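# Move all closet items onto the desk

## Task

Remove every object from the closet and place each one on the desk. The robot must not tip over or be left leaning, or the task fails. An object counts as placed only if it stays on the desk without the robot holding or propping it when the scene ends.

## Robot and tools

ROBOT. A LinearBot: a base that can drive in any direction, with a column about 1.75 m tall. A carriage rides 1.0 m up and down it (lift_m) and carries two identical six-joint arms with two-finger grippers. Arm bases sit about 0.57 m + lift_m above the floor; carriage parts hang about 0.15 m below them. A hand reaches 0.78 m from its shoulder but only about 0.38 m below its arm base. A hand is about 0.16 m long, 0.1 m wide, 0.14 m when open. Parked joints 1-6: 0, 0.05, 0.05, 1.45, 0, 0. Parked, the robot is about 0.95 m wide and 0.7 m long. Wheel motors are strong (7 N m).

CAMERAS. carriage_camera is fixed on the carriage, facing forward, tilted about 20 degrees down. left_wrist_camera and right_wrist_camera look out past the fingertips. Only images reveal a lean; no reading does.

FRAMES. Base frame: origin on the floor under the base centre, x forward, y left, z up. left_hand and right_hand are the midpoint between that hand's pads, in this frame. quat_wxyz rotates base axes into hand axes: hand z runs along the fingers, fingers open along hand y. A hand pointing straight up with joints 1, 5, 6 at 0 reads (1,0,0,0). Odometry frame = base frame at scene start. base_odometry counts wheel turns only, so slip shows as travel. Heading is left-positive, -3.142 to 3.142. Hand readings drift from truth, worse at long reach.

execute_actions(actions, cameras). actions is a list with one action, or empty to just get state and images. An action holds "base", "joints" or both; they start together and may finish at different times.
- base: exactly one key, a relative offset from where the base last reported itself. translate_m: metres, forward positive, -2 to 2. strafe_m: metres, left positive, -2 to 2. rotate_rad: radians, counter-clockwise positive, -6.3 to 6.3.
- joints: a single dict keyed by joint name, covering both arms; each value is an absolute target. lift_m 0 to 1 (tolerance ±0.004). Per arm (left_ and right_ prefixes, same ranges): joint1_rad -2.617 to 3.054 (turn about vertical, 0 forward, positive left); joint2_rad 0 to 3.141 (shoulder: 0 upper arm back and level, 1.57 upright, 3.14 forward and level); joint3_rad 0 to 3.141 (elbow: 0 folded, 3.14 straight); joint4_rad -1.57 to 1.57 (wrist pitch, positive lifts fingertips); joint5_rad -1.57 to 1.57 (wrist yaw, positive turns fingertips RIGHT, opposite to joint1); joint6_rad -2.094 to 2.094 (roll about finger axis, positive clockwise seen from forearm); gripper_m 0 to 0.093 (pad gap in metres). Arm speed up to 1.8 rad/s (joints 1-3), 2.7 rad/s (4-6). An action lasts at most 15 s.
- A joint or base left out may keep pushing toward its old target, and the status lines won't show it. An unknown key or out-of-range value rejects the call and nothing moves. If a result reports a stop, later execute_actions, wait and finished_scene calls in that same reply are skipped.
- cameras: list of carriage_camera, left_wrist_camera, right_wrist_camera or all. Omitted, null or ["all"] gives every camera; [] gives none. The pictures line lists image order.

wait(seconds): 0 to 10; nothing new is commanded; returns state and images.
zoom_image(camera, region): region [x0, y0, x1, y1] in pixels, origin at top-left, at most 504x504, taken from that camera's latest full image.
read_manual(section): licence texts only.
finished_scene(scene): ends scene 1 or 2 irreversibly and reports success; the next scene's task arrives in its result. Replying with no tool call ends everything.

RESULTS. base_status / joint_status: done (for the base it only means the wheels turned enough, slip included; a 1-2 mm move can stop short and still say done); off_target (resting off target, may still push; normal for a gripper holding something); contact_stop or time_out (target dropped, holds in place). "joint command not followed" plus a cause: an arm's targets were withheld for coming within a few mm of itself or the other arm; those joints read not_followed and may be retried every action. To recover, move only that arm clear first, the other arm in a later action. The gripper still moves. on_its_own lists what the call didn't command; "held at" is the held target, not the position. motor_effort: percent of max, positive toward higher joint values, bracketed value is the peak; fixed per-motor error plus noise. Rising lift effort means load; lift effort falling steadily while descending means a hand rests on something. drive_wheels larger at rest than after a free drive means the base is still pushing. Joint torques carry offsets and noise. Motor temperatures: one block per arm. "ARM HIT" means an arm struck the robot hard.

HEAT. Outstretched arms heat quickly, even empty, including while you think. MOTOR HOT warns at 75 °C; 90 °C halts that arm for 10 s (limit_stop_at_motor_heat; resend targets); 100 °C makes the arm go limp and fall. Park arms when idle.

CAUTIONS. The base contact-stops on wheel strain or an arm knocked out of place, but late; arms aren't watched during turns or usually when an arm is also commanded, and the base can roll on about 0.3 m after an arm touches. After a blocked drive, back off about 0.2 m (or reverse the turn), twice if still pressed; a retry may stop with nothing in the way. The base can slip under a table edge the column then hits; reversing into such an edge can topple the robot. Arms and grippers have no contact stop and spring to targets when freed. Tipping is likeliest with a high carriage, extended arms, loads, pulling, or sudden stops; about 1.5 kg per hand with both arms forward can topple it. A level hand sags 10-17 cm under 1 kg; a fully stretched arm may not lift 1 kg. Gripper force about 45-60 N per pad. Never let the arms strike or press each other hard. Loose objects may get occasional small nudges. Avoid drops, slips, slams and hard pushes; release items so they rest on the desk unaided. Shorter robot motion time is better. Reply time lets the scene run while the robot holds its last command.

Each tool is called after ">>>" as a command line: name --argument value for each argument, lists and objects as JSON in quotes; but a table of rows of numbers goes row by row, as --pt "numbers of a row", without its own name.

## Session

>>> execute_actions --actions '[]'

Scene clock: 0.00 s.
Joint torques (N m, as the arm reports them, + toward a larger angle): no reading
Motor temperatures (°C, as the motors report them): left_arm=[17 20 17 16 16 19] | right_arm=[20 16 18 17 17 17]
base_odometry: x=+0.000 y=+0.000 heading=+0.000 (m, m, rad; odometry frame)
base_status: not commanded
joint_positions: lift_m=+0.298 left_joint1_rad=+0.002 left_joint2_rad=+0.055 left_joint3_rad=+0.040 left_joint4_rad=+1.484 left_joint5_rad=+0.049 left_joint6_rad=+0.014 left_gripper_m=+0.094 right_joint1_rad=+0.003 right_joint2_rad=+0.069 right_joint3_rad=+0.069 right_joint4_rad=+1.426 right_joint5_rad=-0.003 right_joint6_rad=-0.030 right_gripper_m=+0.094
joint_status: not commanded
motor_effort: lift_m=+41 drive_wheels=+0 (%)
left_hand: x=+0.3005 y=+0.3121 z=+1.3067 quat_wxyz=(+0.998, +0.025, +0.051, +0.007) (m; base frame)
right_hand: x=+0.3103 y=-0.3199 z=+1.3131 quat_wxyz=(+0.997, -0.002, +0.072, -0.013) (m; base frame)
pictures: carriage_camera, left_wrist_camera, right_wrist_camera
Images, in order (width x height): carriage_camera 504x504, left_wrist_camera 504x504, right_wrist_camera 504x504.

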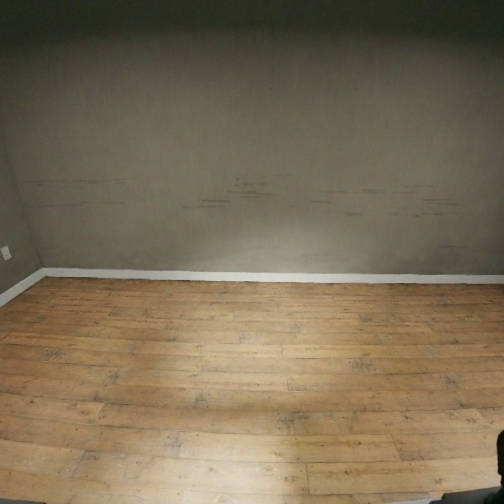

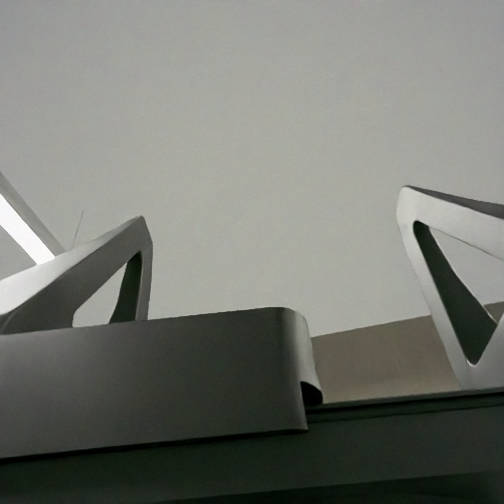

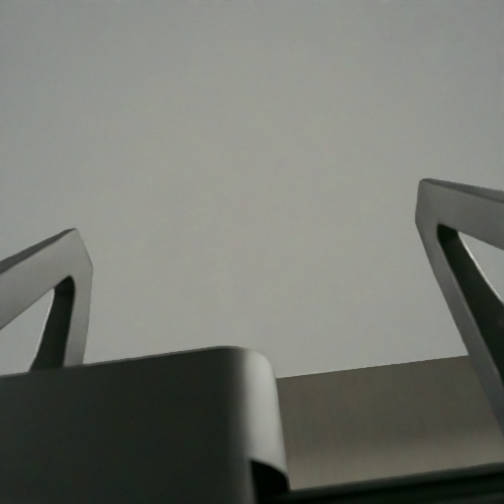

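>>> execute_actions --actions '[{"base":{"rotate_rad":-1.57}}]' --cameras '["carriage_camera"]'

>>> execute_actions --actions '[{"base":{"rotate_rad":-1.57}}]' --cameras '["carriage_camera"]'

>>> execute_actions --actions '[{"base":{"rotate_rad":-1.57}}]' --cameras '["carriage_camera"]'

Scene clock: 3.60 s.
Joint torques (N m, as the arm reports them, + toward a larger angle): left_arm=[ 0.05  5.03  5.62 -0.31  0.02 -0.01] | right_arm=[-0.38  4.86  5.68 -0.22  0.    0.  ]
Motor temperatures (°C, as the motors report them): left_arm=[17 20 18 16 16 19] | right_arm=[20 16 19 17 17 17]
base_odometry: x=+0.000 y=+0.000 heading=-1.570 (m, m, rad; odometry frame)
base_status: done
joint_positions: lift_m=+0.298 left_joint1_rad=+0.002 left_joint2_rad=+0.055 left_joint3_rad=+0.040 left_joint4_rad=+1.484 left_joint5_rad=+0.049 left_joint6_rad=+0.014 left_gripper_m=+0.094 right_joint1_rad=+0.003 right_joint2_rad=+0.069 right_joint3_rad=+0.069 right_joint4_rad=+1.426 right_joint5_rad=-0.003 right_joint6_rad=-0.030 right_gripper_m=+0.094
joint_status: not commanded
motor_effort: lift_m=+34(35) drive_wheels=+4(13) (%)
left_hand: x=+0.3006 y=+0.3121 z=+1.3067 quat_wxyz=(+0.998, +0.025, +0.051, +0.007) (m; base frame)
right_hand: x=+0.3103 y=-0.3199 z=+1.3131 quat_wxyz=(+0.997, -0.002, +0.072, -0.013) (m; base frame)
pictures: carriage_camera
Images, in order (width x height): carriage_camera 504x504.

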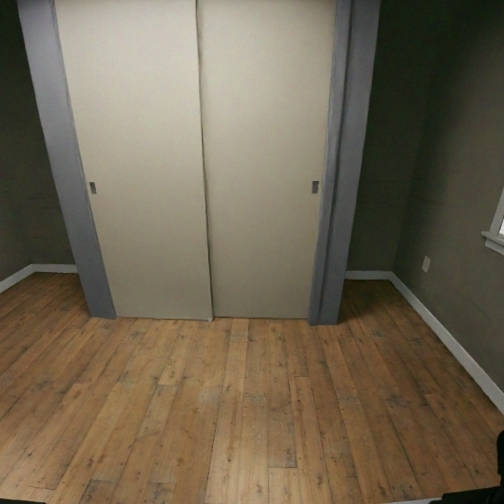

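Scene clock: 6.70 s.
Joint torques (N m, as the arm reports them, + toward a larger angle): left_arm=[ 0.06  5.01  5.68 -0.29  0.03 -0.01] | right_arm=[-0.4   4.84  5.7  -0.22 -0.01  0.  ]
Motor temperatures (°C, as the motors report them): left_arm=[17 20 18 16 16 19] | right_arm=[20 16 19 17 17 17]
base_odometry: x=+0.000 y=+0.000 heading=-3.139 (m, m, rad; odometry frame)
base_status: done
joint_positions: lift_m=+0.298 left_joint1_rad=+0.002 left_joint2_rad=+0.055 left_joint3_rad=+0.040 left_joint4_rad=+1.483 left_joint5_rad=+0.049 left_joint6_rad=+0.014 left_gripper_m=+0.094 right_joint1_rad=+0.003 right_joint2_rad=+0.069 right_joint3_rad=+0.069 right_joint4_rad=+1.426 right_joint5_rad=-0.003 right_joint6_rad=-0.030 right_gripper_m=+0.094
joint_status: not commanded
motor_effort: lift_m=+37(33) drive_wheels=+7(14) (%)
left_hand: x=+0.3007 y=+0.3121 z=+1.3067 quat_wxyz=(+0.998, +0.025, +0.051, +0.007) (m; base frame)
right_hand: x=+0.3103 y=-0.3199 z=+1.3131 quat_wxyz=(+0.997, -0.002, +0.072, -0.013) (m; base frame)
pictures: carriage_camera
Images, in order (width x height): carriage_camera 504x504.

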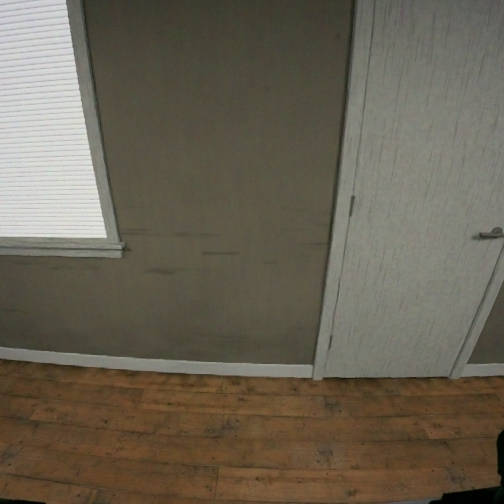

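Scene clock: 9.80 s.
Joint torques (N m, as the arm reports them, + toward a larger angle): left_arm=[ 0.06  5.02  5.66 -0.29  0.03 -0.01] | right_arm=[-0.4   4.86  5.67 -0.21  0.    0.  ]
Motor temperatures (°C, as the motors report them): left_arm=[17 20 18 16 16 19] | right_arm=[20 16 19 17 17 17]
base_odometry: x=+0.000 y=+0.000 heading=+1.574 (m, m, rad; odometry frame)
base_status: done
joint_positions: lift_m=+0.298 left_joint1_rad=+0.002 left_joint2_rad=+0.055 left_joint3_rad=+0.040 left_joint4_rad=+1.483 left_joint5_rad=+0.049 left_joint6_rad=+0.014 left_gripper_m=+0.094 right_joint1_rad=+0.003 right_joint2_rad=+0.069 right_joint3_rad=+0.069 right_joint4_rad=+1.426 right_joint5_rad=-0.003 right_joint6_rad=-0.030 right_gripper_m=+0.094
joint_status: not commanded
motor_effort: lift_m=+37(38) drive_wheels=+7(18) (%)
left_hand: x=+0.3008 y=+0.3121 z=+1.3067 quat_wxyz=(+0.998, +0.025, +0.051, +0.007) (m; base frame)
right_hand: x=+0.3103 y=-0.3199 z=+1.3131 quat_wxyz=(+0.997, -0.002, +0.072, -0.013) (m; base frame)
pictures: carriage_camera
Images, in order (width x height): carriage_camera 504x504.

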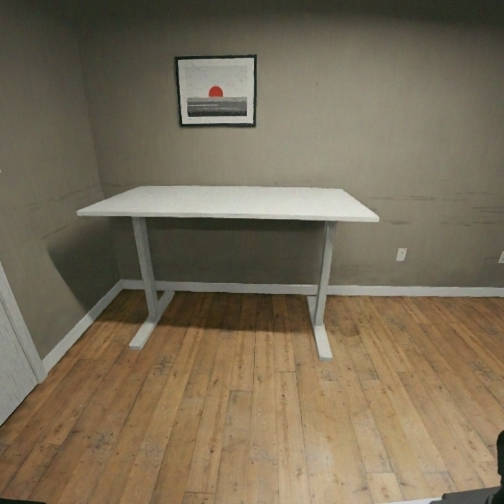

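>>> execute_actions --actions '[{"base":{"rotate_rad":3.14}}]' --cameras '["carriage_camera"]'

>>> execute_actions --actions '[{"base":{"translate_m":0.6}}]' --cameras '["carriage_camera"]'

Scene clock: 14.63 s.
Joint torques (N m, as the arm reports them, + toward a larger angle): left_arm=[ 0.04  5.01  5.67 -0.29  0.03 -0.01] | right_arm=[-0.4   4.86  5.65 -0.19  0.   -0.01]
Motor temperatures (°C, as the motors report them): left_arm=[17 20 18 16 16 19] | right_arm=[20 17 20 17 17 17]
base_odometry: x=+0.000 y=+0.000 heading=-1.569 (m, m, rad; odometry frame)
base_status: done
joint_positions: lift_m=+0.298 left_joint1_rad=+0.002 left_joint2_rad=+0.055 left_joint3_rad=+0.040 left_joint4_rad=+1.481 left_joint5_rad=+0.049 left_joint6_rad=+0.014 left_gripper_m=+0.094 right_joint1_rad=+0.003 right_joint2_rad=+0.069 right_joint3_rad=+0.069 right_joint4_rad=+1.424 right_joint5_rad=-0.003 right_joint6_rad=-0.030 right_gripper_m=+0.094
joint_status: not commanded
motor_effort: lift_m=+41(38) drive_wheels=+7(17) (%)
left_hand: x=+0.3013 y=+0.3121 z=+1.3066 quat_wxyz=(+0.998, +0.025, +0.052, +0.007) (m; base frame)
right_hand: x=+0.3107 y=-0.3199 z=+1.3130 quat_wxyz=(+0.997, -0.002, +0.073, -0.013) (m; base frame)
pictures: carriage_camera
Images, in order (width x height): carriage_camera 504x504.

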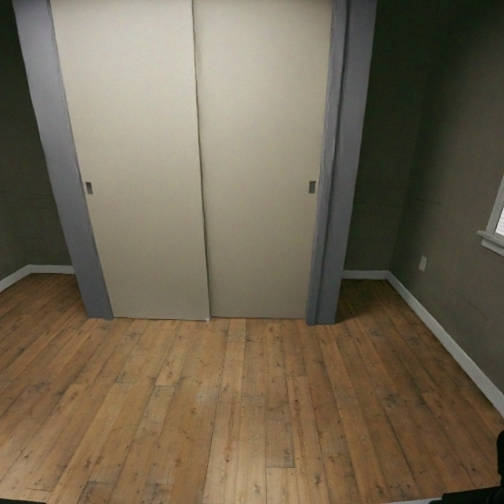

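Scene clock: 18.00 s.
Joint torques (N m, as the arm reports them, + toward a larger angle): left_arm=[ 0.05  5.04  5.67 -0.25  0.03 -0.01] | right_arm=[-0.4   4.86  5.69 -0.2   0.    0.  ]
Motor temperatures (°C, as the motors report them): left_arm=[17 20 19 16 16 19] | right_arm=[20 17 20 17 17 17]
base_odometry: x=+0.001 y=-0.600 heading=-1.569 (m, m, rad; odometry frame)
base_status: done
joint_positions: lift_m=+0.298 left_joint1_rad=+0.002 left_joint2_rad=+0.055 left_joint3_rad=+0.040 left_joint4_rad=+1.481 left_joint5_rad=+0.049 left_joint6_rad=+0.014 left_gripper_m=+0.094 right_joint1_rad=+0.003 right_joint2_rad=+0.069 right_joint3_rad=+0.069 right_joint4_rad=+1.424 right_joint5_rad=-0.003 right_joint6_rad=-0.030 right_gripper_m=+0.094
joint_status: not commanded
motor_effort: lift_m=+36(38) drive_wheels=-6(20) (%)
left_hand: x=+0.3013 y=+0.3121 z=+1.3066 quat_wxyz=(+0.998, +0.025, +0.052, +0.007) (m; base frame)
right_hand: x=+0.3106 y=-0.3199 z=+1.3130 quat_wxyz=(+0.997, -0.002, +0.073, -0.013) (m; base frame)
pictures: carriage_camera
Images, in order (width x height): carriage_camera 504x504.

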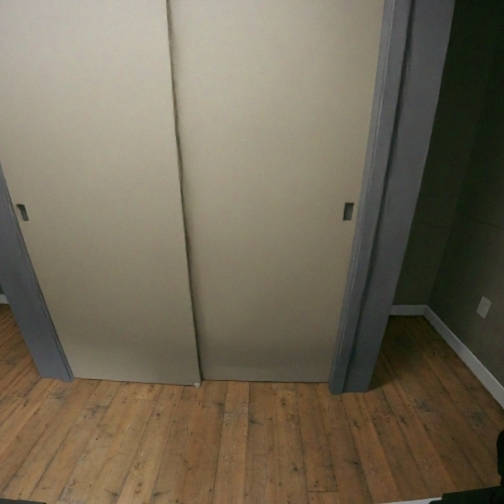

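>>> execute_actions --actions '[{"base":{"strafe_m":-0.14},"joints":{"right_joint2_rad":1.2,"right_joint3_rad":1.2,"right_joint4_rad":0,"right_gripper_m":0,"lift_m":0.2}}]'

Scene clock: 21.10 s.
Joint torques (N m, as the arm reports them, + toward a larger angle): left_arm=[ 0.04  4.99  5.58 -0.25  0.03 -0.01] | right_arm=[-0.37 -4.7   9.05  2.26 -0.02  0.  ]
Motor temperatures (°C, as the motors report them): left_arm=[17 21 19 16 16 19] | right_arm=[20 17 21 17 17 17]
base_odometry: x=-0.139 y=-0.601 heading=-1.568 (m, m, rad; odometry frame)
base_status: done
joint_positions: lift_m=+0.200 left_joint1_rad=+0.002 left_joint2_rad=+0.055 left_joint3_rad=+0.040 left_joint4_rad=+1.482 left_joint5_rad=+0.049 left_joint6_rad=+0.014 left_gripper_m=+0.094 right_joint1_rad=+0.003 right_joint2_rad=+1.200 right_joint3_rad=+1.171 right_joint4_rad=+0.000 right_joint5_rad=-0.003 right_joint6_rad=-0.030 right_gripper_m=+0.000
joint_status: all done
motor_effort: lift_m=+37(33) drive_wheels=+1(18) (%)
left_hand: x=+0.3012 y=+0.3121 z=+1.2088 quat_wxyz=(+0.998, +0.025, +0.052, +0.007) (m; base frame)
right_hand: x=+0.6901 y=-0.3189 z=+1.1852 quat_wxyz=(+0.697, -0.013, +0.717, -0.008) (m; base frame)
pictures: carriage_camera, left_wrist_camera, right_wrist_camera
Images, in order (width x height): carriage_camera 504x504, left_wrist_camera 504x504, right_wrist_camera 504x504.

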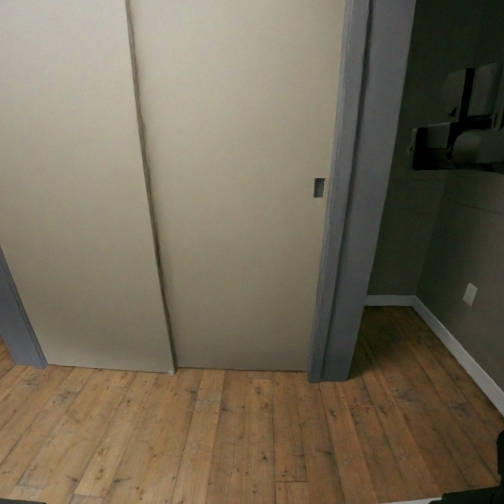

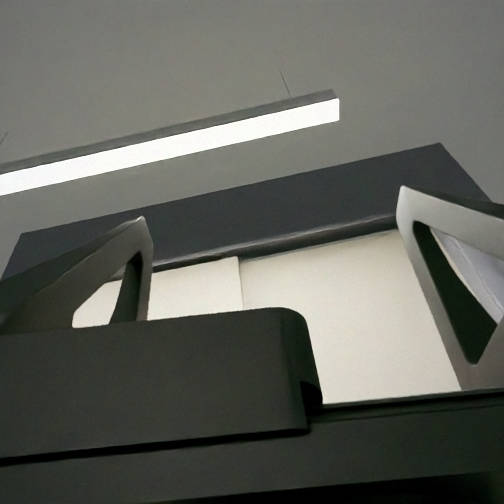

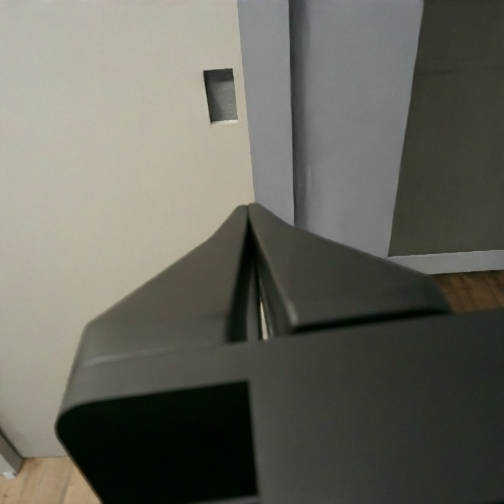

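>>> execute_actions --actions '[{"base":{"translate_m":0.5},"joints":{"lift_m":0.085}}]' --cameras '["carriage_camera","right_wrist_camera"]'

Scene clock: 24.73 s.
Joint torques (N m, as the arm reports them, + toward a larger angle): left_arm=[ 0.05  5.01  5.65 -0.28  0.03 -0.01] | right_arm=[-0.39 -4.63  8.24  2.38 -0.02  0.  ]
Motor temperatures (°C, as the motors report them): left_arm=[17 21 19 16 16 19] | right_arm=[20 17 21 18 17 17]
base_odometry: x=-0.138 y=-1.101 heading=-1.569 (m, m, rad; odometry frame)
base_status: done
joint_positions: lift_m=+0.085 left_joint1_rad=+0.002 left_joint2_rad=+0.055 left_joint3_rad=+0.040 left_joint4_rad=+1.483 left_joint5_rad=+0.049 left_joint6_rad=+0.014 left_gripper_m=+0.094 right_joint1_rad=+0.003 right_joint2_rad=+1.200 right_joint3_rad=+1.184 right_joint4_rad=-0.010 right_joint5_rad=-0.003 right_joint6_rad=-0.030 right_gripper_m=+0.000
joint_status: all done
motor_effort: lift_m=+39(40) drive_wheels=-6(14) (%)
left_hand: x=+0.3008 y=+0.3121 z=+1.0938 quat_wxyz=(+0.998, +0.025, +0.051, +0.007) (m; base frame)
right_hand: x=+0.6894 y=-0.3189 z=+1.0743 quat_wxyz=(+0.698, -0.013, +0.716, -0.008) (m; base frame)
pictures: carriage_camera, right_wrist_camera
Images, in order (width x height): carriage_camera 504x504, right_wrist_camera 504x504.

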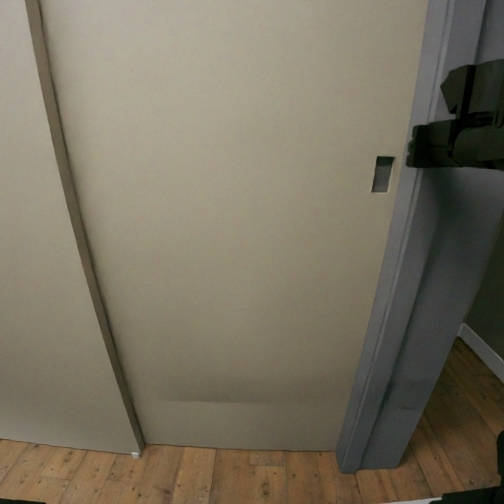

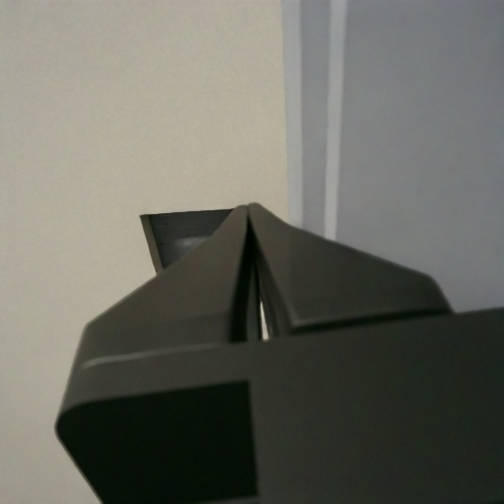

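>>> execute_actions --actions '[{"base":{"strafe_m":0.03},"joints":{"lift_m":0.045}}]' --cameras '[]'

>>> execute_actions --actions '[{"base":{"translate_m":0.08}}]' --cameras '["carriage_camera","right_wrist_camera"]'

Scene clock: 26.33 s.
Joint torques (N m, as the arm reports them, + toward a larger angle): left_arm=[ 0.08  5.02  5.69 -0.3   0.01  0.  ] | right_arm=[-0.43 -4.86  8.19  2.45 -0.02 -0.01]
Motor temperatures (°C, as the motors report them): left_arm=[17 21 19 16 16 19] | right_arm=[20 17 22 19 17 17]
base_odometry: x=-0.108 y=-1.101 heading=-1.569 (m, m, rad; odometry frame)
base_status: done
joint_positions: lift_m=+0.045 left_joint1_rad=+0.002 left_joint2_rad=+0.055 left_joint3_rad=+0.040 left_joint4_rad=+1.483 left_joint5_rad=+0.049 left_joint6_rad=+0.014 left_gripper_m=+0.094 right_joint1_rad=+0.003 right_joint2_rad=+1.201 right_joint3_rad=+1.184 right_joint4_rad=-0.013 right_joint5_rad=-0.003 right_joint6_rad=-0.030 right_gripper_m=+0.000
joint_status: all done
motor_effort: lift_m=+36(37) drive_wheels=-2(17) (%)
left_hand: x=+0.3008 y=+0.3121 z=+1.0537 quat_wxyz=(+0.998, +0.025, +0.051, +0.007) (m; base frame)
right_hand: x=+0.6896 y=-0.3189 z=+1.0330 quat_wxyz=(+0.696, -0.013, +0.718, -0.008) (m; base frame)
pictures: none
No camera images: the call's "cameras" was empty. Leave "cameras" out to get every camera's image.

Scene clock: 27.77 s.
Joint torques (N m, as the arm reports them, + toward a larger angle): left_arm=[ 0.05  4.86  5.59 -0.21  0.03 -0.01] | right_arm=[-0.68  6.98  8.04  3.11 -0.9  -0.19]
Motor temperatures (°C, as the motors report them): left_arm=[17 21 19 16 16 19] | right_arm=[20 17 22 19 17 17]
base_odometry: x=-0.107 y=-1.176 heading=-1.569 (m, m, rad; odometry frame)
base_status: translate_m contact_stop (by the wheels' count: +0.075 of +0.080)
joint_positions: lift_m=+0.045 left_joint1_rad=+0.002 left_joint2_rad=+0.055 left_joint3_rad=+0.040 left_joint4_rad=+1.482 left_joint5_rad=+0.049 left_joint6_rad=+0.014 left_gripper_m=+0.094 right_joint1_rad=+0.006 right_joint2_rad=+1.096 right_joint3_rad=+1.183 right_joint4_rad=-0.074 right_joint5_rad=+0.077 right_joint6_rad=-0.013 right_gripper_m=+0.000
joint_status: not commanded
motor_effort: lift_m=+38(38) drive_wheels=+9(12) (%)
left_hand: x=+0.3012 y=+0.3121 z=+1.0537 quat_wxyz=(+0.998, +0.025, +0.052, +0.007) (m; base frame)
right_hand: x=+0.6570 y=-0.3313 z=+1.0576 quat_wxyz=(+0.711, +0.021, +0.702, -0.029) (m; base frame)
pictures: carriage_camera, right_wrist_camera
Images, in order (width x height): carriage_camera 504x504, right_wrist_camera 504x504.

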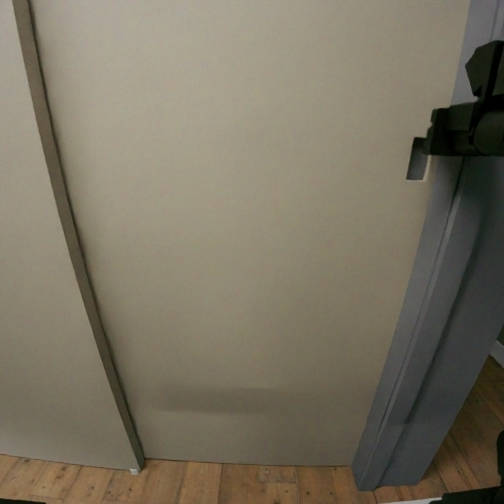

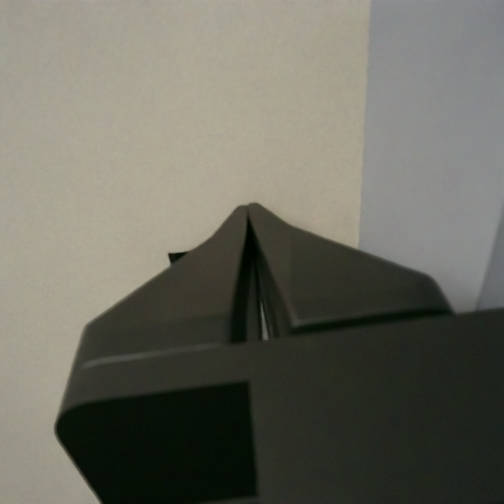

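>>> execute_actions --actions '[{"base":{"translate_m":-0.06},"joints":{"lift_m":0.015,"right_joint2_rad":1.2,"right_joint4_rad":0,"right_joint5_rad":0}}]' --cameras '["carriage_camera","right_wrist_camera"]'

>>> zoom_image --camera "carriage_camera" --region '[344,60,504,220]'

Scene clock: 29.53 s.
Joint torques (N m, as the arm reports them, + toward a larger angle): left_arm=[ 0.01  4.97  5.62 -0.29  0.03 -0.01] | right_arm=[-0.71 -4.16  6.36  2.25 -0.11  0.03]
Motor temperatures (°C, as the motors report them): left_arm=[17 21 20 16 16 19] | right_arm=[20 17 22 20 17 17]
base_odometry: x=-0.107 y=-1.116 heading=-1.569 (m, m, rad; odometry frame)
base_status: done
joint_positions: lift_m=+0.015 left_joint1_rad=+0.002 left_joint2_rad=+0.055 left_joint3_rad=+0.040 left_joint4_rad=+1.482 left_joint5_rad=+0.049 left_joint6_rad=+0.014 left_gripper_m=+0.094 right_joint1_rad=+0.006 right_joint2_rad=+1.197 right_joint3_rad=+1.210 right_joint4_rad=+0.001 right_joint5_rad=+0.009 right_joint6_rad=-0.033 right_gripper_m=+0.000
joint_status: all done
motor_effort: lift_m=+34(36) drive_wheels=+2(12) (%)
left_hand: x=+0.3012 y=+0.3121 z=+1.0238 quat_wxyz=(+0.998, +0.025, +0.052, +0.007) (m; base frame)
right_hand: x=+0.6868 y=-0.3194 z=+1.0213 quat_wxyz=(+0.712, -0.011, +0.702, -0.013) (m; base frame)
pictures: carriage_camera, right_wrist_camera
Images, in order (width x height): carriage_camera 504x504, right_wrist_camera 504x504.

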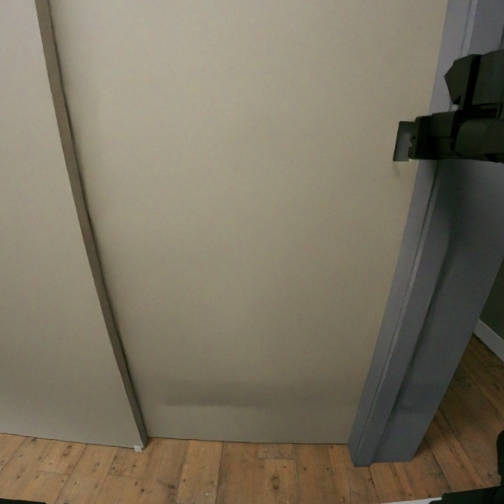

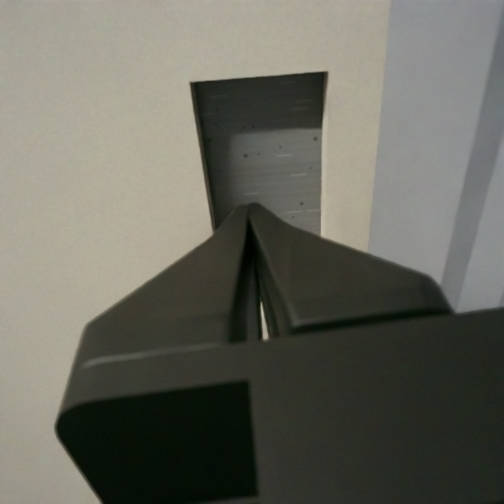

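Region (344, 60, 504, 220) of carriage_camera's 504x504 image, scaled by 3.150, with more detail than that image has.

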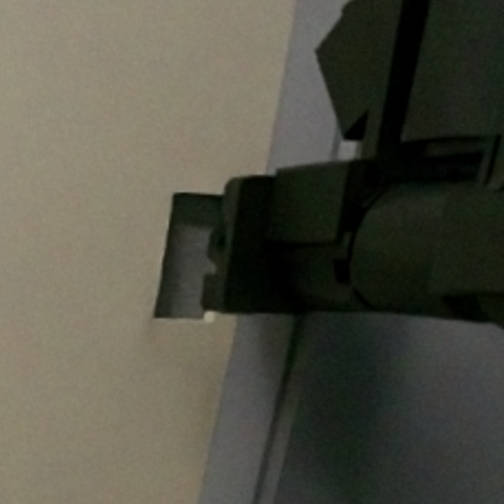

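Aligned now. Forward.

>>> execute_actions --actions '[{"base":{"translate_m":0.045}}]' --cameras '["right_wrist_camera"]'

>>> execute_actions --actions '[{"base":{"strafe_m":0.1}}]' --cameras '["carriage_camera","right_wrist_camera"]'

Scene clock: 30.97 s.
Joint torques (N m, as the arm reports them, + toward a larger angle): left_arm=[ 0.07  5.02  5.72 -0.23  0.02 -0.01] | right_arm=[-0.81  1.66  6.45  2.73 -0.52 -0.09]
Motor temperatures (°C, as the motors report them): left_arm=[17 21 20 16 16 19] | right_arm=[20 17 22 20 17 17]
base_odometry: x=-0.107 y=-1.161 heading=-1.569 (m, m, rad; odometry frame)
base_status: done
joint_positions: lift_m=+0.015 left_joint1_rad=+0.002 left_joint2_rad=+0.055 left_joint3_rad=+0.040 left_joint4_rad=+1.481 left_joint5_rad=+0.049 left_joint6_rad=+0.014 left_gripper_m=+0.094 right_joint1_rad=+0.007 right_joint2_rad=+1.144 right_joint3_rad=+1.208 right_joint4_rad=-0.041 right_joint5_rad=+0.045 right_joint6_rad=-0.022 right_gripper_m=+0.000
joint_status: not commanded
motor_effort: lift_m=+39(37) drive_wheels=+7(12) (%)
left_hand: x=+0.3013 y=+0.3121 z=+1.0238 quat_wxyz=(+0.998, +0.025, +0.052, +0.007) (m; base frame)
right_hand: x=+0.6705 y=-0.3254 z=+1.0303 quat_wxyz=(+0.715, +0.006, +0.699, -0.021) (m; base frame)
pictures: right_wrist_camera
Images, in order (width x height): right_wrist_camera 504x504.

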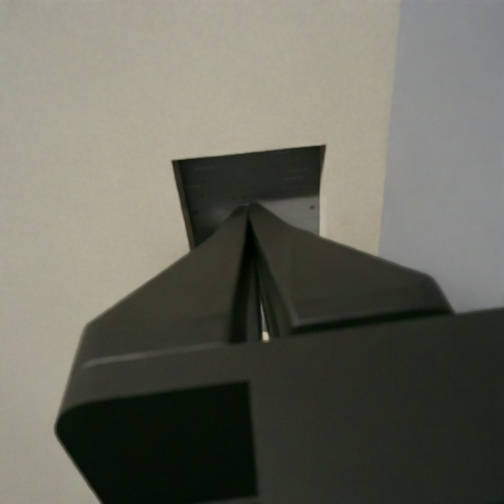

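Scene clock: 32.57 s.
Joint torques (N m, as the arm reports them, + toward a larger angle): left_arm=[ 0.05  4.77  5.87 -0.26  0.04 -0.01] | right_arm=[ 1.55 -3.02  6.54  2.33 -0.77 -0.08]
Motor temperatures (°C, as the motors report them): left_arm=[17 21 20 16 16 19] | right_arm=[20 17 22 20 17 17]
base_odometry: x=-0.033 y=-1.161 heading=-1.570 (m, m, rad; odometry frame)
base_status: strafe_m contact_stop (by the wheels' count: +0.074 of +0.100)
joint_positions: lift_m=+0.015 left_joint1_rad=+0.002 left_joint2_rad=+0.055 left_joint3_rad=+0.040 left_joint4_rad=+1.482 left_joint5_rad=+0.048 left_joint6_rad=+0.014 left_gripper_m=+0.094 right_joint1_rad=-0.020 right_joint2_rad=+1.186 right_joint3_rad=+1.208 right_joint4_rad=-0.008 right_joint5_rad=+0.066 right_joint6_rad=-0.023 right_gripper_m=+0.000
joint_status: not commanded
motor_effort: lift_m=+33(36) drive_wheels=+5(21) (%)
left_hand: x=+0.3010 y=+0.3123 z=+1.0238 quat_wxyz=(+0.998, +0.024, +0.052, +0.007) (m; base frame)
right_hand: x=+0.6829 y=-0.3403 z=+1.0224 quat_wxyz=(+0.711, +0.023, +0.702, -0.039) (m; base frame)
pictures: carriage_camera, right_wrist_camera
Images, in order (width x height): carriage_camera 504x504, right_wrist_camera 504x504.

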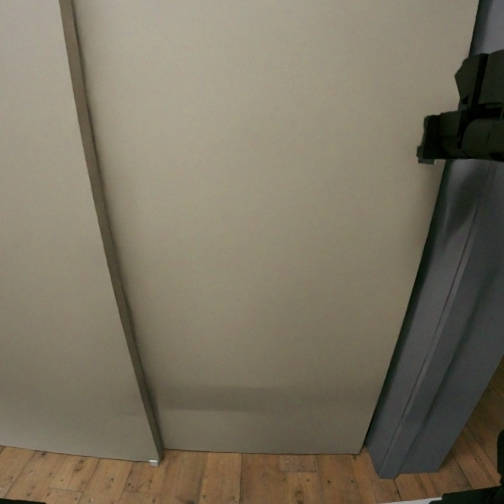

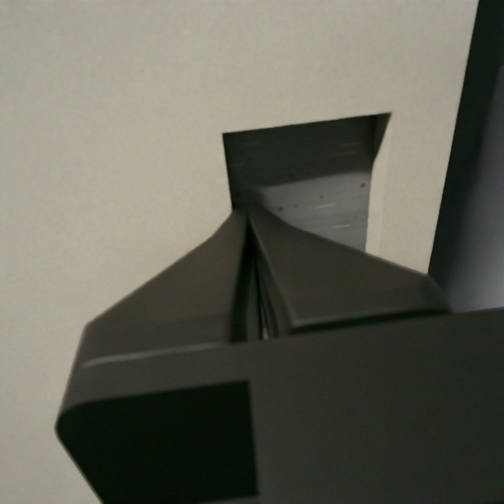

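>>> execute_actions --actions '[{"base":{"strafe_m":0.25},"joints":{"right_joint2_rad":1.25,"right_joint1_rad":0.0}}]' --cameras '["carriage_camera","right_wrist_camera"]'

Scene clock: 35.13 s.
Joint torques (N m, as the arm reports them, + toward a larger angle): left_arm=[ 0.05  5.05  5.53 -0.27  0.04 -0.01] | right_arm=[ 0.24 -4.1   6.62  2.21 -0.11 -0.05]
Motor temperatures (°C, as the motors report them): left_arm=[17 21 20 16 16 19] | right_arm=[20 17 22 20 17 17]
base_odometry: x=+0.217 y=-1.161 heading=-1.570 (m, m, rad; odometry frame)
base_status: done
joint_positions: lift_m=+0.015 left_joint1_rad=+0.002 left_joint2_rad=+0.055 left_joint3_rad=+0.040 left_joint4_rad=+1.482 left_joint5_rad=+0.048 left_joint6_rad=+0.014 left_gripper_m=+0.094 right_joint1_rad=-0.008 right_joint2_rad=+1.241 right_joint3_rad=+1.208 right_joint4_rad=+0.006 right_joint5_rad=+0.008 right_joint6_rad=-0.025 right_gripper_m=+0.000
joint_status: all done
motor_effort: lift_m=+36(34) drive_wheels=-1(16) (%)
left_hand: x=+0.3010 y=+0.3123 z=+1.0238 quat_wxyz=(+0.998, +0.024, +0.052, +0.007) (m; base frame)
right_hand: x=+0.7003 y=-0.3252 z=+1.0040 quat_wxyz=(+0.698, -0.003, +0.716, -0.014) (m; base frame)
pictures: carriage_camera, right_wrist_camera
Images, in order (width x height): carriage_camera 504x504, right_wrist_camera 504x504.

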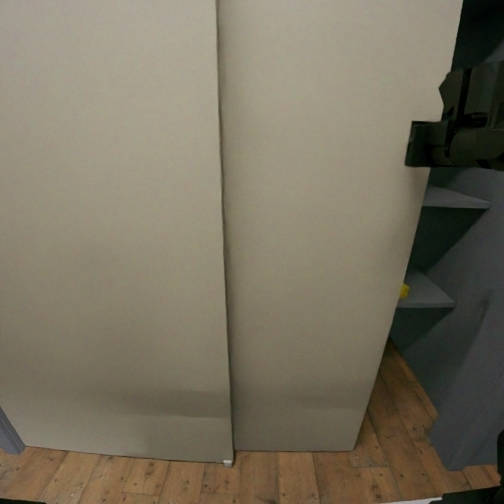

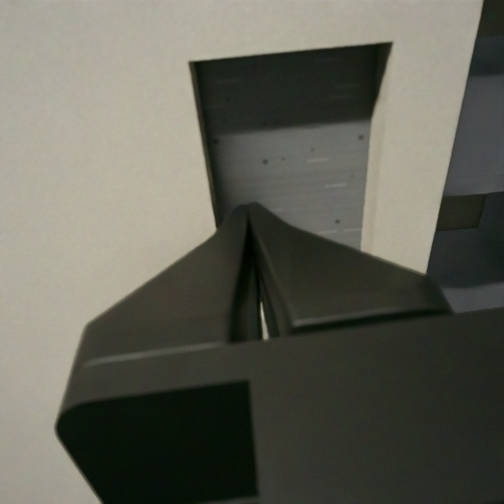

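>>> execute_actions --actions '[{"base":{"translate_m":-0.05}}]' --cameras '[]'

>>> execute_actions --actions '[{"base":{"strafe_m":-0.15}}]' --cameras '[]'

>>> execute_actions --actions '[{"base":{"translate_m":0.1}}]' --cameras '["carriage_camera","right_wrist_camera"]'

Scene clock: 36.83 s.
Joint torques (N m, as the arm reports them, + toward a larger angle): left_arm=[ 0.05  5.03  5.65 -0.28  0.05 -0.01] | right_arm=[ 0.24 -4.38  6.65  2.28 -0.11 -0.06]
Motor temperatures (°C, as the motors report them): left_arm=[17 21 20 16 16 19] | right_arm=[20 17 22 21 17 17]
base_odometry: x=+0.217 y=-1.112 heading=-1.570 (m, m, rad; odometry frame)
base_status: done
joint_positions: lift_m=+0.015 left_joint1_rad=+0.002 left_joint2_rad=+0.055 left_joint3_rad=+0.040 left_joint4_rad=+1.482 left_joint5_rad=+0.048 left_joint6_rad=+0.014 left_gripper_m=+0.094 right_joint1_rad=-0.008 right_joint2_rad=+1.242 right_joint3_rad=+1.208 right_joint4_rad=+0.001 right_joint5_rad=+0.008 right_joint6_rad=-0.025 right_gripper_m=+0.000
joint_status: not commanded
motor_effort: lift_m=+38(35) drive_wheels=-1(14) (%)
left_hand: x=+0.3010 y=+0.3123 z=+1.0238 quat_wxyz=(+0.998, +0.024, +0.052, +0.007) (m; base frame)
right_hand: x=+0.7008 y=-0.3252 z=+1.0019 quat_wxyz=(+0.695, -0.003, +0.719, -0.014) (m; base frame)
pictures: none
No camera images: the call's "cameras" was empty. Leave "cameras" out to get every camera's image.

Scene clock: 38.73 s.
Joint torques (N m, as the arm reports them, + toward a larger angle): left_arm=[ 0.06  5.    5.67 -0.24  0.04 -0.01] | right_arm=[ 0.18 -4.37  6.63  2.27 -0.08 -0.06]
Motor temperatures (°C, as the motors report them): left_arm=[17 21 20 16 16 19] | right_arm=[20 17 23 21 17 17]
base_odometry: x=+0.067 y=-1.111 heading=-1.570 (m, m, rad; odometry frame)
base_status: done
joint_positions: lift_m=+0.015 left_joint1_rad=+0.002 left_joint2_rad=+0.055 left_joint3_rad=+0.040 left_joint4_rad=+1.482 left_joint5_rad=+0.048 left_joint6_rad=+0.014 left_gripper_m=+0.094 right_joint1_rad=-0.007 right_joint2_rad=+1.242 right_joint3_rad=+1.208 right_joint4_rad=+0.001 right_joint5_rad=+0.006 right_joint6_rad=-0.025 right_gripper_m=+0.000
joint_status: not commanded
motor_effort: lift_m=+35(38) drive_wheels=-3(9) (%)
left_hand: x=+0.3010 y=+0.3123 z=+1.0238 quat_wxyz=(+0.998, +0.024, +0.052, +0.007) (m; base frame)
right_hand: x=+0.7008 y=-0.3246 z=+1.0019 quat_wxyz=(+0.695, -0.004, +0.719, -0.013) (m; base frame)
pictures: none
No camera images: the call's "cameras" was empty. Leave "cameras" out to get every camera's image.

Scene clock: 40.27 s.
Joint torques (N m, as the arm reports them, + toward a larger angle): left_arm=[ 0.06  4.93  5.65 -0.27  0.04 -0.01] | right_arm=[ 0.2  -4.65  6.64  2.31 -0.09 -0.05]
Motor temperatures (°C, as the motors report them): left_arm=[17 21 20 16 16 19] | right_arm=[20 17 23 21 17 17]
base_odometry: x=+0.067 y=-1.211 heading=-1.571 (m, m, rad; odometry frame)
base_status: done
joint_positions: lift_m=+0.015 left_joint1_rad=+0.002 left_joint2_rad=+0.055 left_joint3_rad=+0.040 left_joint4_rad=+1.482 left_joint5_rad=+0.048 left_joint6_rad=+0.014 left_gripper_m=+0.094 right_joint1_rad=-0.007 right_joint2_rad=+1.245 right_joint3_rad=+1.208 right_joint4_rad=-0.002 right_joint5_rad=+0.006 right_joint6_rad=-0.025 right_gripper_m=+0.000
joint_status: not commanded
motor_effort: lift_m=+36(36) drive_wheels=-5(15) (%)
left_hand: x=+0.3010 y=+0.3123 z=+1.0238 quat_wxyz=(+0.998, +0.024, +0.052, +0.007) (m; base frame)
right_hand: x=+0.7016 y=-0.3246 z=+1.0000 quat_wxyz=(+0.693, -0.004, +0.721, -0.013) (m; base frame)
pictures: carriage_camera, right_wrist_camera
Images, in order (width x height): carriage_camera 504x504, right_wrist_camera 504x504.

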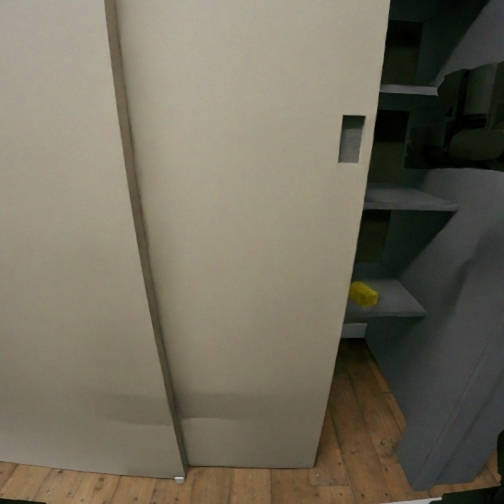

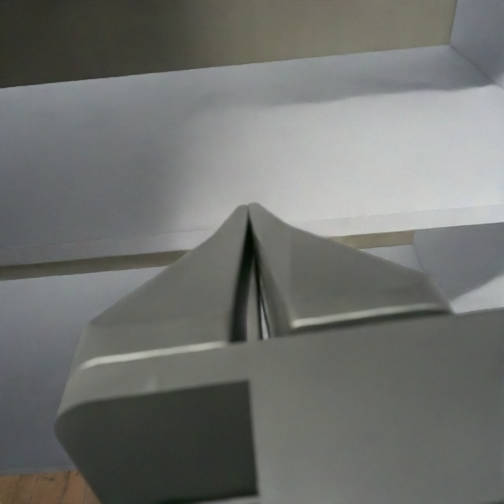

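>>> execute_actions --actions '[{"base":{"strafe_m":0.62},"joints":{"right_joint1_rad":0.0}}]' --cameras '["carriage_camera","right_wrist_camera"]'

Scene clock: 42.47 s.
Joint torques (N m, as the arm reports them, + toward a larger angle): left_arm=[ 0.05  5.03  5.73 -0.26  0.05 -0.01] | right_arm=[ 0.15 -4.6   6.6   2.38 -0.1  -0.04]
Motor temperatures (°C, as the motors report them): left_arm=[17 21 20 16 16 19] | right_arm=[20 17 23 21 17 17]
base_odometry: x=+0.233 y=-1.212 heading=-1.571 (m, m, rad; odometry frame)
base_status: strafe_m contact_stop (by the wheels' count: +0.166 of +0.620)
joint_positions: lift_m=+0.015 left_joint1_rad=+0.002 left_joint2_rad=+0.055 left_joint3_rad=+0.039 left_joint4_rad=+1.482 left_joint5_rad=+0.046 left_joint6_rad=+0.014 left_gripper_m=+0.094 right_joint1_rad=-0.007 right_joint2_rad=+1.244 right_joint3_rad=+1.208 right_joint4_rad=-0.008 right_joint5_rad=+0.011 right_joint6_rad=-0.024 right_gripper_m=+0.000
joint_status: all done
motor_effort: lift_m=+38(32) drive_wheels=-1(35) (%)
left_hand: x=+0.3013 y=+0.3126 z=+1.0235 quat_wxyz=(+0.998, +0.023, +0.052, +0.007) (m; base frame)
right_hand: x=+0.7012 y=-0.3254 z=+0.9989 quat_wxyz=(+0.691, -0.002, +0.723, -0.015) (m; base frame)
pictures: carriage_camera, right_wrist_camera
Images, in order (width x height): carriage_camera 504x504, right_wrist_camera 504x504.

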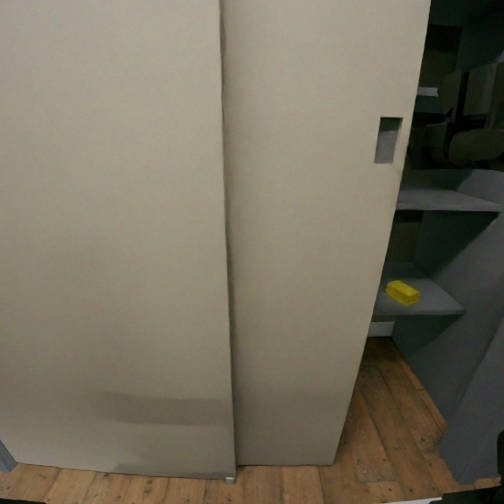

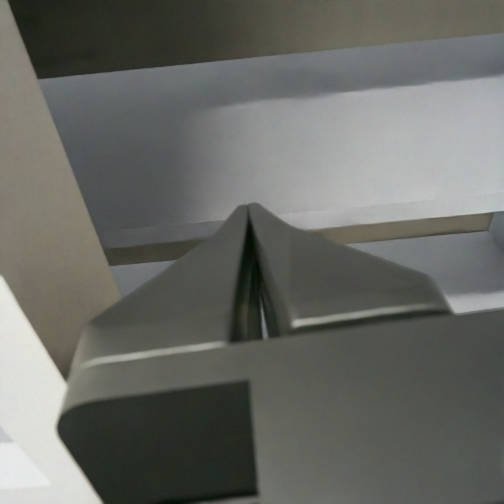

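>>> execute_actions --actions '[{"base":{"strafe_m":0.45},"joints":{"right_joint1_rad":0.0}}]' --cameras '["carriage_camera","right_wrist_camera"]'

Scene clock: 44.30 s.
Joint torques (N m, as the arm reports them, + toward a larger angle): left_arm=[ 0.17  5.02  5.51 -0.27  0.02 -0.02] | right_arm=[ 0.72 -4.54  6.68  2.42 -0.36 -0.08]
Motor temperatures (°C, as the motors report them): left_arm=[17 21 20 16 16 19] | right_arm=[20 17 23 22 17 17]
base_odometry: x=+0.300 y=-1.212 heading=-1.572 (m, m, rad; odometry frame)
base_status: strafe_m contact_stop (by the wheels' count: +0.067 of +0.450)
joint_positions: lift_m=+0.015 left_joint1_rad=+0.002 left_joint2_rad=+0.055 left_joint3_rad=+0.040 left_joint4_rad=+1.483 left_joint5_rad=+0.046 left_joint6_rad=+0.014 left_gripper_m=+0.094 right_joint1_rad=-0.012 right_joint2_rad=+1.244 right_joint3_rad=+1.208 right_joint4_rad=-0.011 right_joint5_rad=+0.032 right_joint6_rad=-0.021 right_gripper_m=+0.000
joint_status: all done
motor_effort: lift_m=+38(39) drive_wheels=+4(15) (%)
left_hand: x=+0.3009 y=+0.3126 z=+1.0238 quat_wxyz=(+0.998, +0.023, +0.051, +0.007) (m; base frame)
right_hand: x=+0.7011 y=-0.3312 z=+0.9983 quat_wxyz=(+0.690, +0.008, +0.723, -0.023) (m; base frame)
pictures: carriage_camera, right_wrist_camera
Images, in order (width x height): carriage_camera 504x504, right_wrist_camera 504x504.

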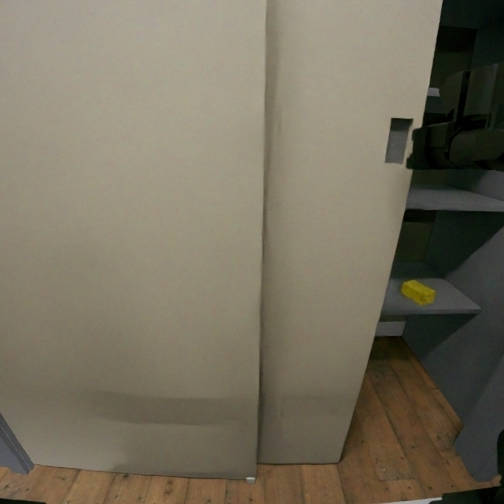

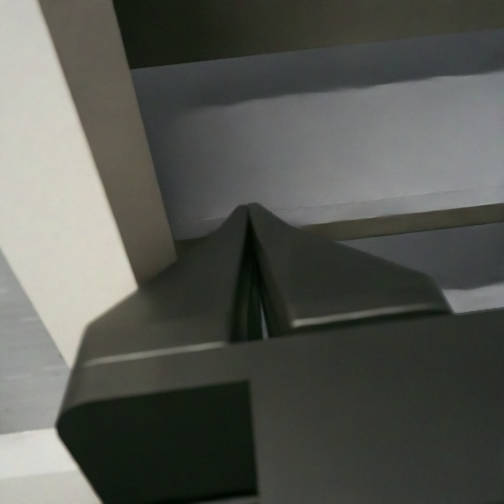

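>>> execute_actions --actions '[{"base":{"strafe_m":0.15},"joints":{"right_joint1_rad":0.35,"right_joint5_rad":0.35,"right_joint2_rad":1.33,"right_joint3_rad":1.32}}]' --cameras '["carriage_camera","right_wrist_camera"]'

Scene clock: 46.67 s.
Joint torques (N m, as the arm reports them, + toward a larger angle): left_arm=[ 0.13  5.03  5.75 -0.27  0.06  0.  ] | right_arm=[ 3.13 -4.8   8.7   2.55 -1.7  -0.2 ]
Motor temperatures (°C, as the motors report them): left_arm=[17 21 20 16 16 19] | right_arm=[20 17 23 22 17 17]
base_odometry: x=+0.450 y=-1.213 heading=-1.572 (m, m, rad; odometry frame)
base_status: done
joint_positions: lift_m=+0.015 left_joint1_rad=+0.002 left_joint2_rad=+0.055 left_joint3_rad=+0.040 left_joint4_rad=+1.483 left_joint5_rad=+0.046 left_joint6_rad=+0.014 left_gripper_m=+0.094 right_joint1_rad=+0.308 right_joint2_rad=+1.320 right_joint3_rad=+1.295 right_joint4_rad=-0.030 right_joint5_rad=+0.504 right_joint6_rad=-0.010 right_gripper_m=+0.000
joint_status: right_joint1_rad off_target (ended at +0.308, target +0.350); right_joint5_rad off_target (ended at +0.504, target +0.350); the others done
motor_effort: lift_m=+40(34) drive_wheels=+8(19) (%)
left_hand: x=+0.3008 y=+0.3126 z=+1.0238 quat_wxyz=(+0.998, +0.023, +0.051, +0.007) (m; base frame)
right_hand: x=+0.7036 y=-0.2705 z=+1.0059 quat_wxyz=(+0.685, +0.058, +0.722, -0.080) (m; base frame)
pictures: carriage_camera, right_wrist_camera
Images, in order (width x height): carriage_camera 504x504, right_wrist_camera 504x504.

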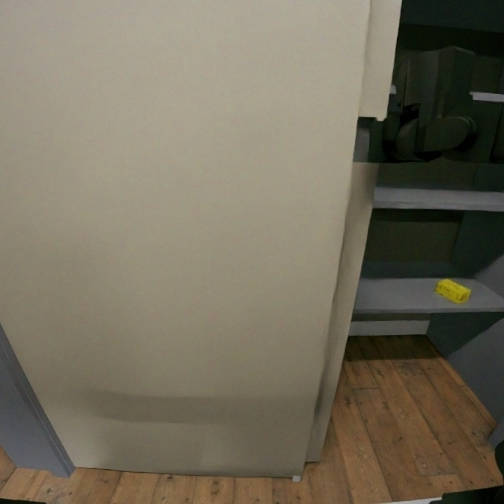

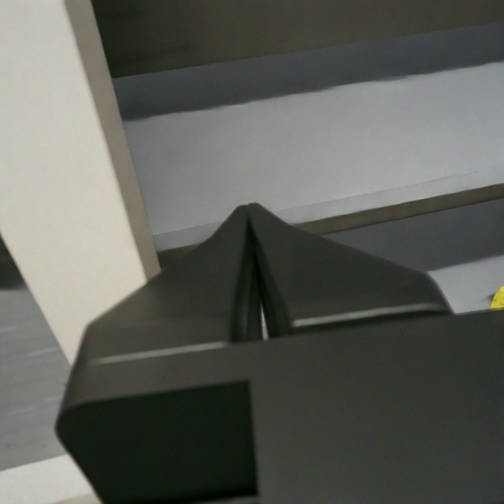

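>>> execute_actions --actions '[{"base":{"strafe_m":-0.1},"joints":{"right_joint1_rad":0,"right_joint5_rad":0}}]' --cameras '[]'

>>> execute_actions --actions '[{"base":{"translate_m":-0.4},"joints":{"right_joint2_rad":0.05,"right_joint3_rad":0.05,"right_joint4_rad":1.45,"lift_m":0.3}}]' --cameras '[]'

>>> execute_actions --actions '[{"base":{"strafe_m":-0.3}}]' --cameras '["carriage_camera"]'

Scene clock: 48.83 s.
Joint torques (N m, as the arm reports them, + toward a larger angle): left_arm=[ 0.05  4.99  5.66 -0.27  0.07 -0.01] | right_arm=[-0.86 -5.26  8.81  2.58 -0.11 -0.06]
Motor temperatures (°C, as the motors report them): left_arm=[17 21 21 16 16 19] | right_arm=[20 17 24 22 17 17]
base_odometry: x=+0.350 y=-1.212 heading=-1.572 (m, m, rad; odometry frame)
base_status: done
joint_positions: lift_m=+0.015 left_joint1_rad=+0.002 left_joint2_rad=+0.055 left_joint3_rad=+0.040 left_joint4_rad=+1.483 left_joint5_rad=+0.046 left_joint6_rad=+0.014 left_gripper_m=+0.094 right_joint1_rad=+0.005 right_joint2_rad=+1.323 right_joint3_rad=+1.295 right_joint4_rad=-0.024 right_joint5_rad=+0.008 right_joint6_rad=-0.025 right_gripper_m=+0.000
joint_status: all done
motor_effort: lift_m=+37(36) drive_wheels=-6(14) (%)
left_hand: x=+0.3008 y=+0.3126 z=+1.0238 quat_wxyz=(+0.998, +0.023, +0.051, +0.007) (m; base frame)
right_hand: x=+0.7206 y=-0.3197 z=+1.0051 quat_wxyz=(+0.689, -0.008, +0.725, -0.010) (m; base frame)
pictures: none
No camera images: the call's "cameras" was empty. Leave "cameras" out to get every camera's image.

Scene clock: 51.63 s.
Joint torques (N m, as the arm reports them, + toward a larger angle): left_arm=[ 0.06  5.02  5.69 -0.28  0.06 -0.01] | right_arm=[-0.83  3.49  3.96 -0.2  -0.09 -0.06]
Motor temperatures (°C, as the motors report them): left_arm=[17 21 21 16 16 19] | right_arm=[20 17 23 22 17 17]
base_odometry: x=+0.351 y=-0.812 heading=-1.572 (m, m, rad; odometry frame)
base_status: done
joint_positions: lift_m=+0.300 left_joint1_rad=+0.002 left_joint2_rad=+0.055 left_joint3_rad=+0.040 left_joint4_rad=+1.483 left_joint5_rad=+0.046 left_joint6_rad=+0.014 left_gripper_m=+0.094 right_joint1_rad=+0.005 right_joint2_rad=+0.062 right_joint3_rad=+0.070 right_joint4_rad=+1.445 right_joint5_rad=+0.007 right_joint6_rad=-0.025 right_gripper_m=+0.000
joint_status: all done
motor_effort: lift_m=+35(40) drive_wheels=-1(14) (%)
left_hand: x=+0.3008 y=+0.3126 z=+1.3088 quat_wxyz=(+0.998, +0.023, +0.051, +0.007) (m; base frame)
right_hand: x=+0.3030 y=-0.3215 z=+1.3161 quat_wxyz=(+0.998, +0.003, +0.059, -0.010) (m; base frame)
pictures: none
No camera images: the call's "cameras" was empty. Leave "cameras" out to get every camera's image.

Scene clock: 54.10 s.
Joint torques (N m, as the arm reports them, + toward a larger angle): left_arm=[ 0.07  5.02  5.64 -0.27  0.07 -0.01] | right_arm=[-0.8   3.47  3.96 -0.2  -0.08 -0.05]
Motor temperatures (°C, as the motors report them): left_arm=[17 21 21 16 16 19] | right_arm=[20 17 23 21 17 17]
base_odometry: x=+0.051 y=-0.812 heading=-1.572 (m, m, rad; odometry frame)
base_status: done
joint_positions: lift_m=+0.300 left_joint1_rad=+0.002 left_joint2_rad=+0.055 left_joint3_rad=+0.040 left_joint4_rad=+1.483 left_joint5_rad=+0.046 left_joint6_rad=+0.014 left_gripper_m=+0.094 right_joint1_rad=+0.005 right_joint2_rad=+0.062 right_joint3_rad=+0.070 right_joint4_rad=+1.445 right_joint5_rad=+0.006 right_joint6_rad=-0.025 right_gripper_m=+0.000
joint_status: not commanded
motor_effort: lift_m=+38(33) drive_wheels=-4(8) (%)
left_hand: x=+0.3008 y=+0.3126 z=+1.3088 quat_wxyz=(+0.998, +0.023, +0.051, +0.007) (m; base frame)
right_hand: x=+0.3030 y=-0.3213 z=+1.3161 quat_wxyz=(+0.998, +0.002, +0.059, -0.010) (m; base frame)
pictures: carriage_camera
Images, in order (width x height): carriage_camera 504x504.

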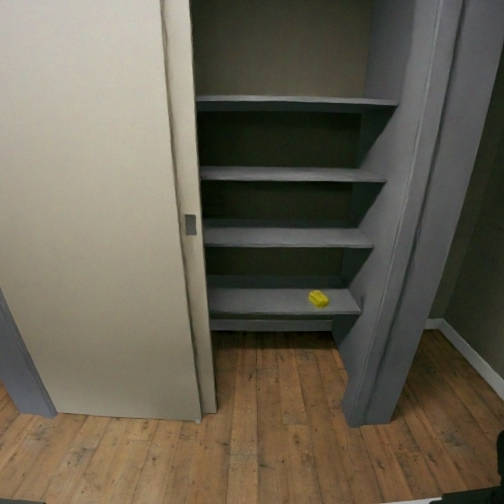

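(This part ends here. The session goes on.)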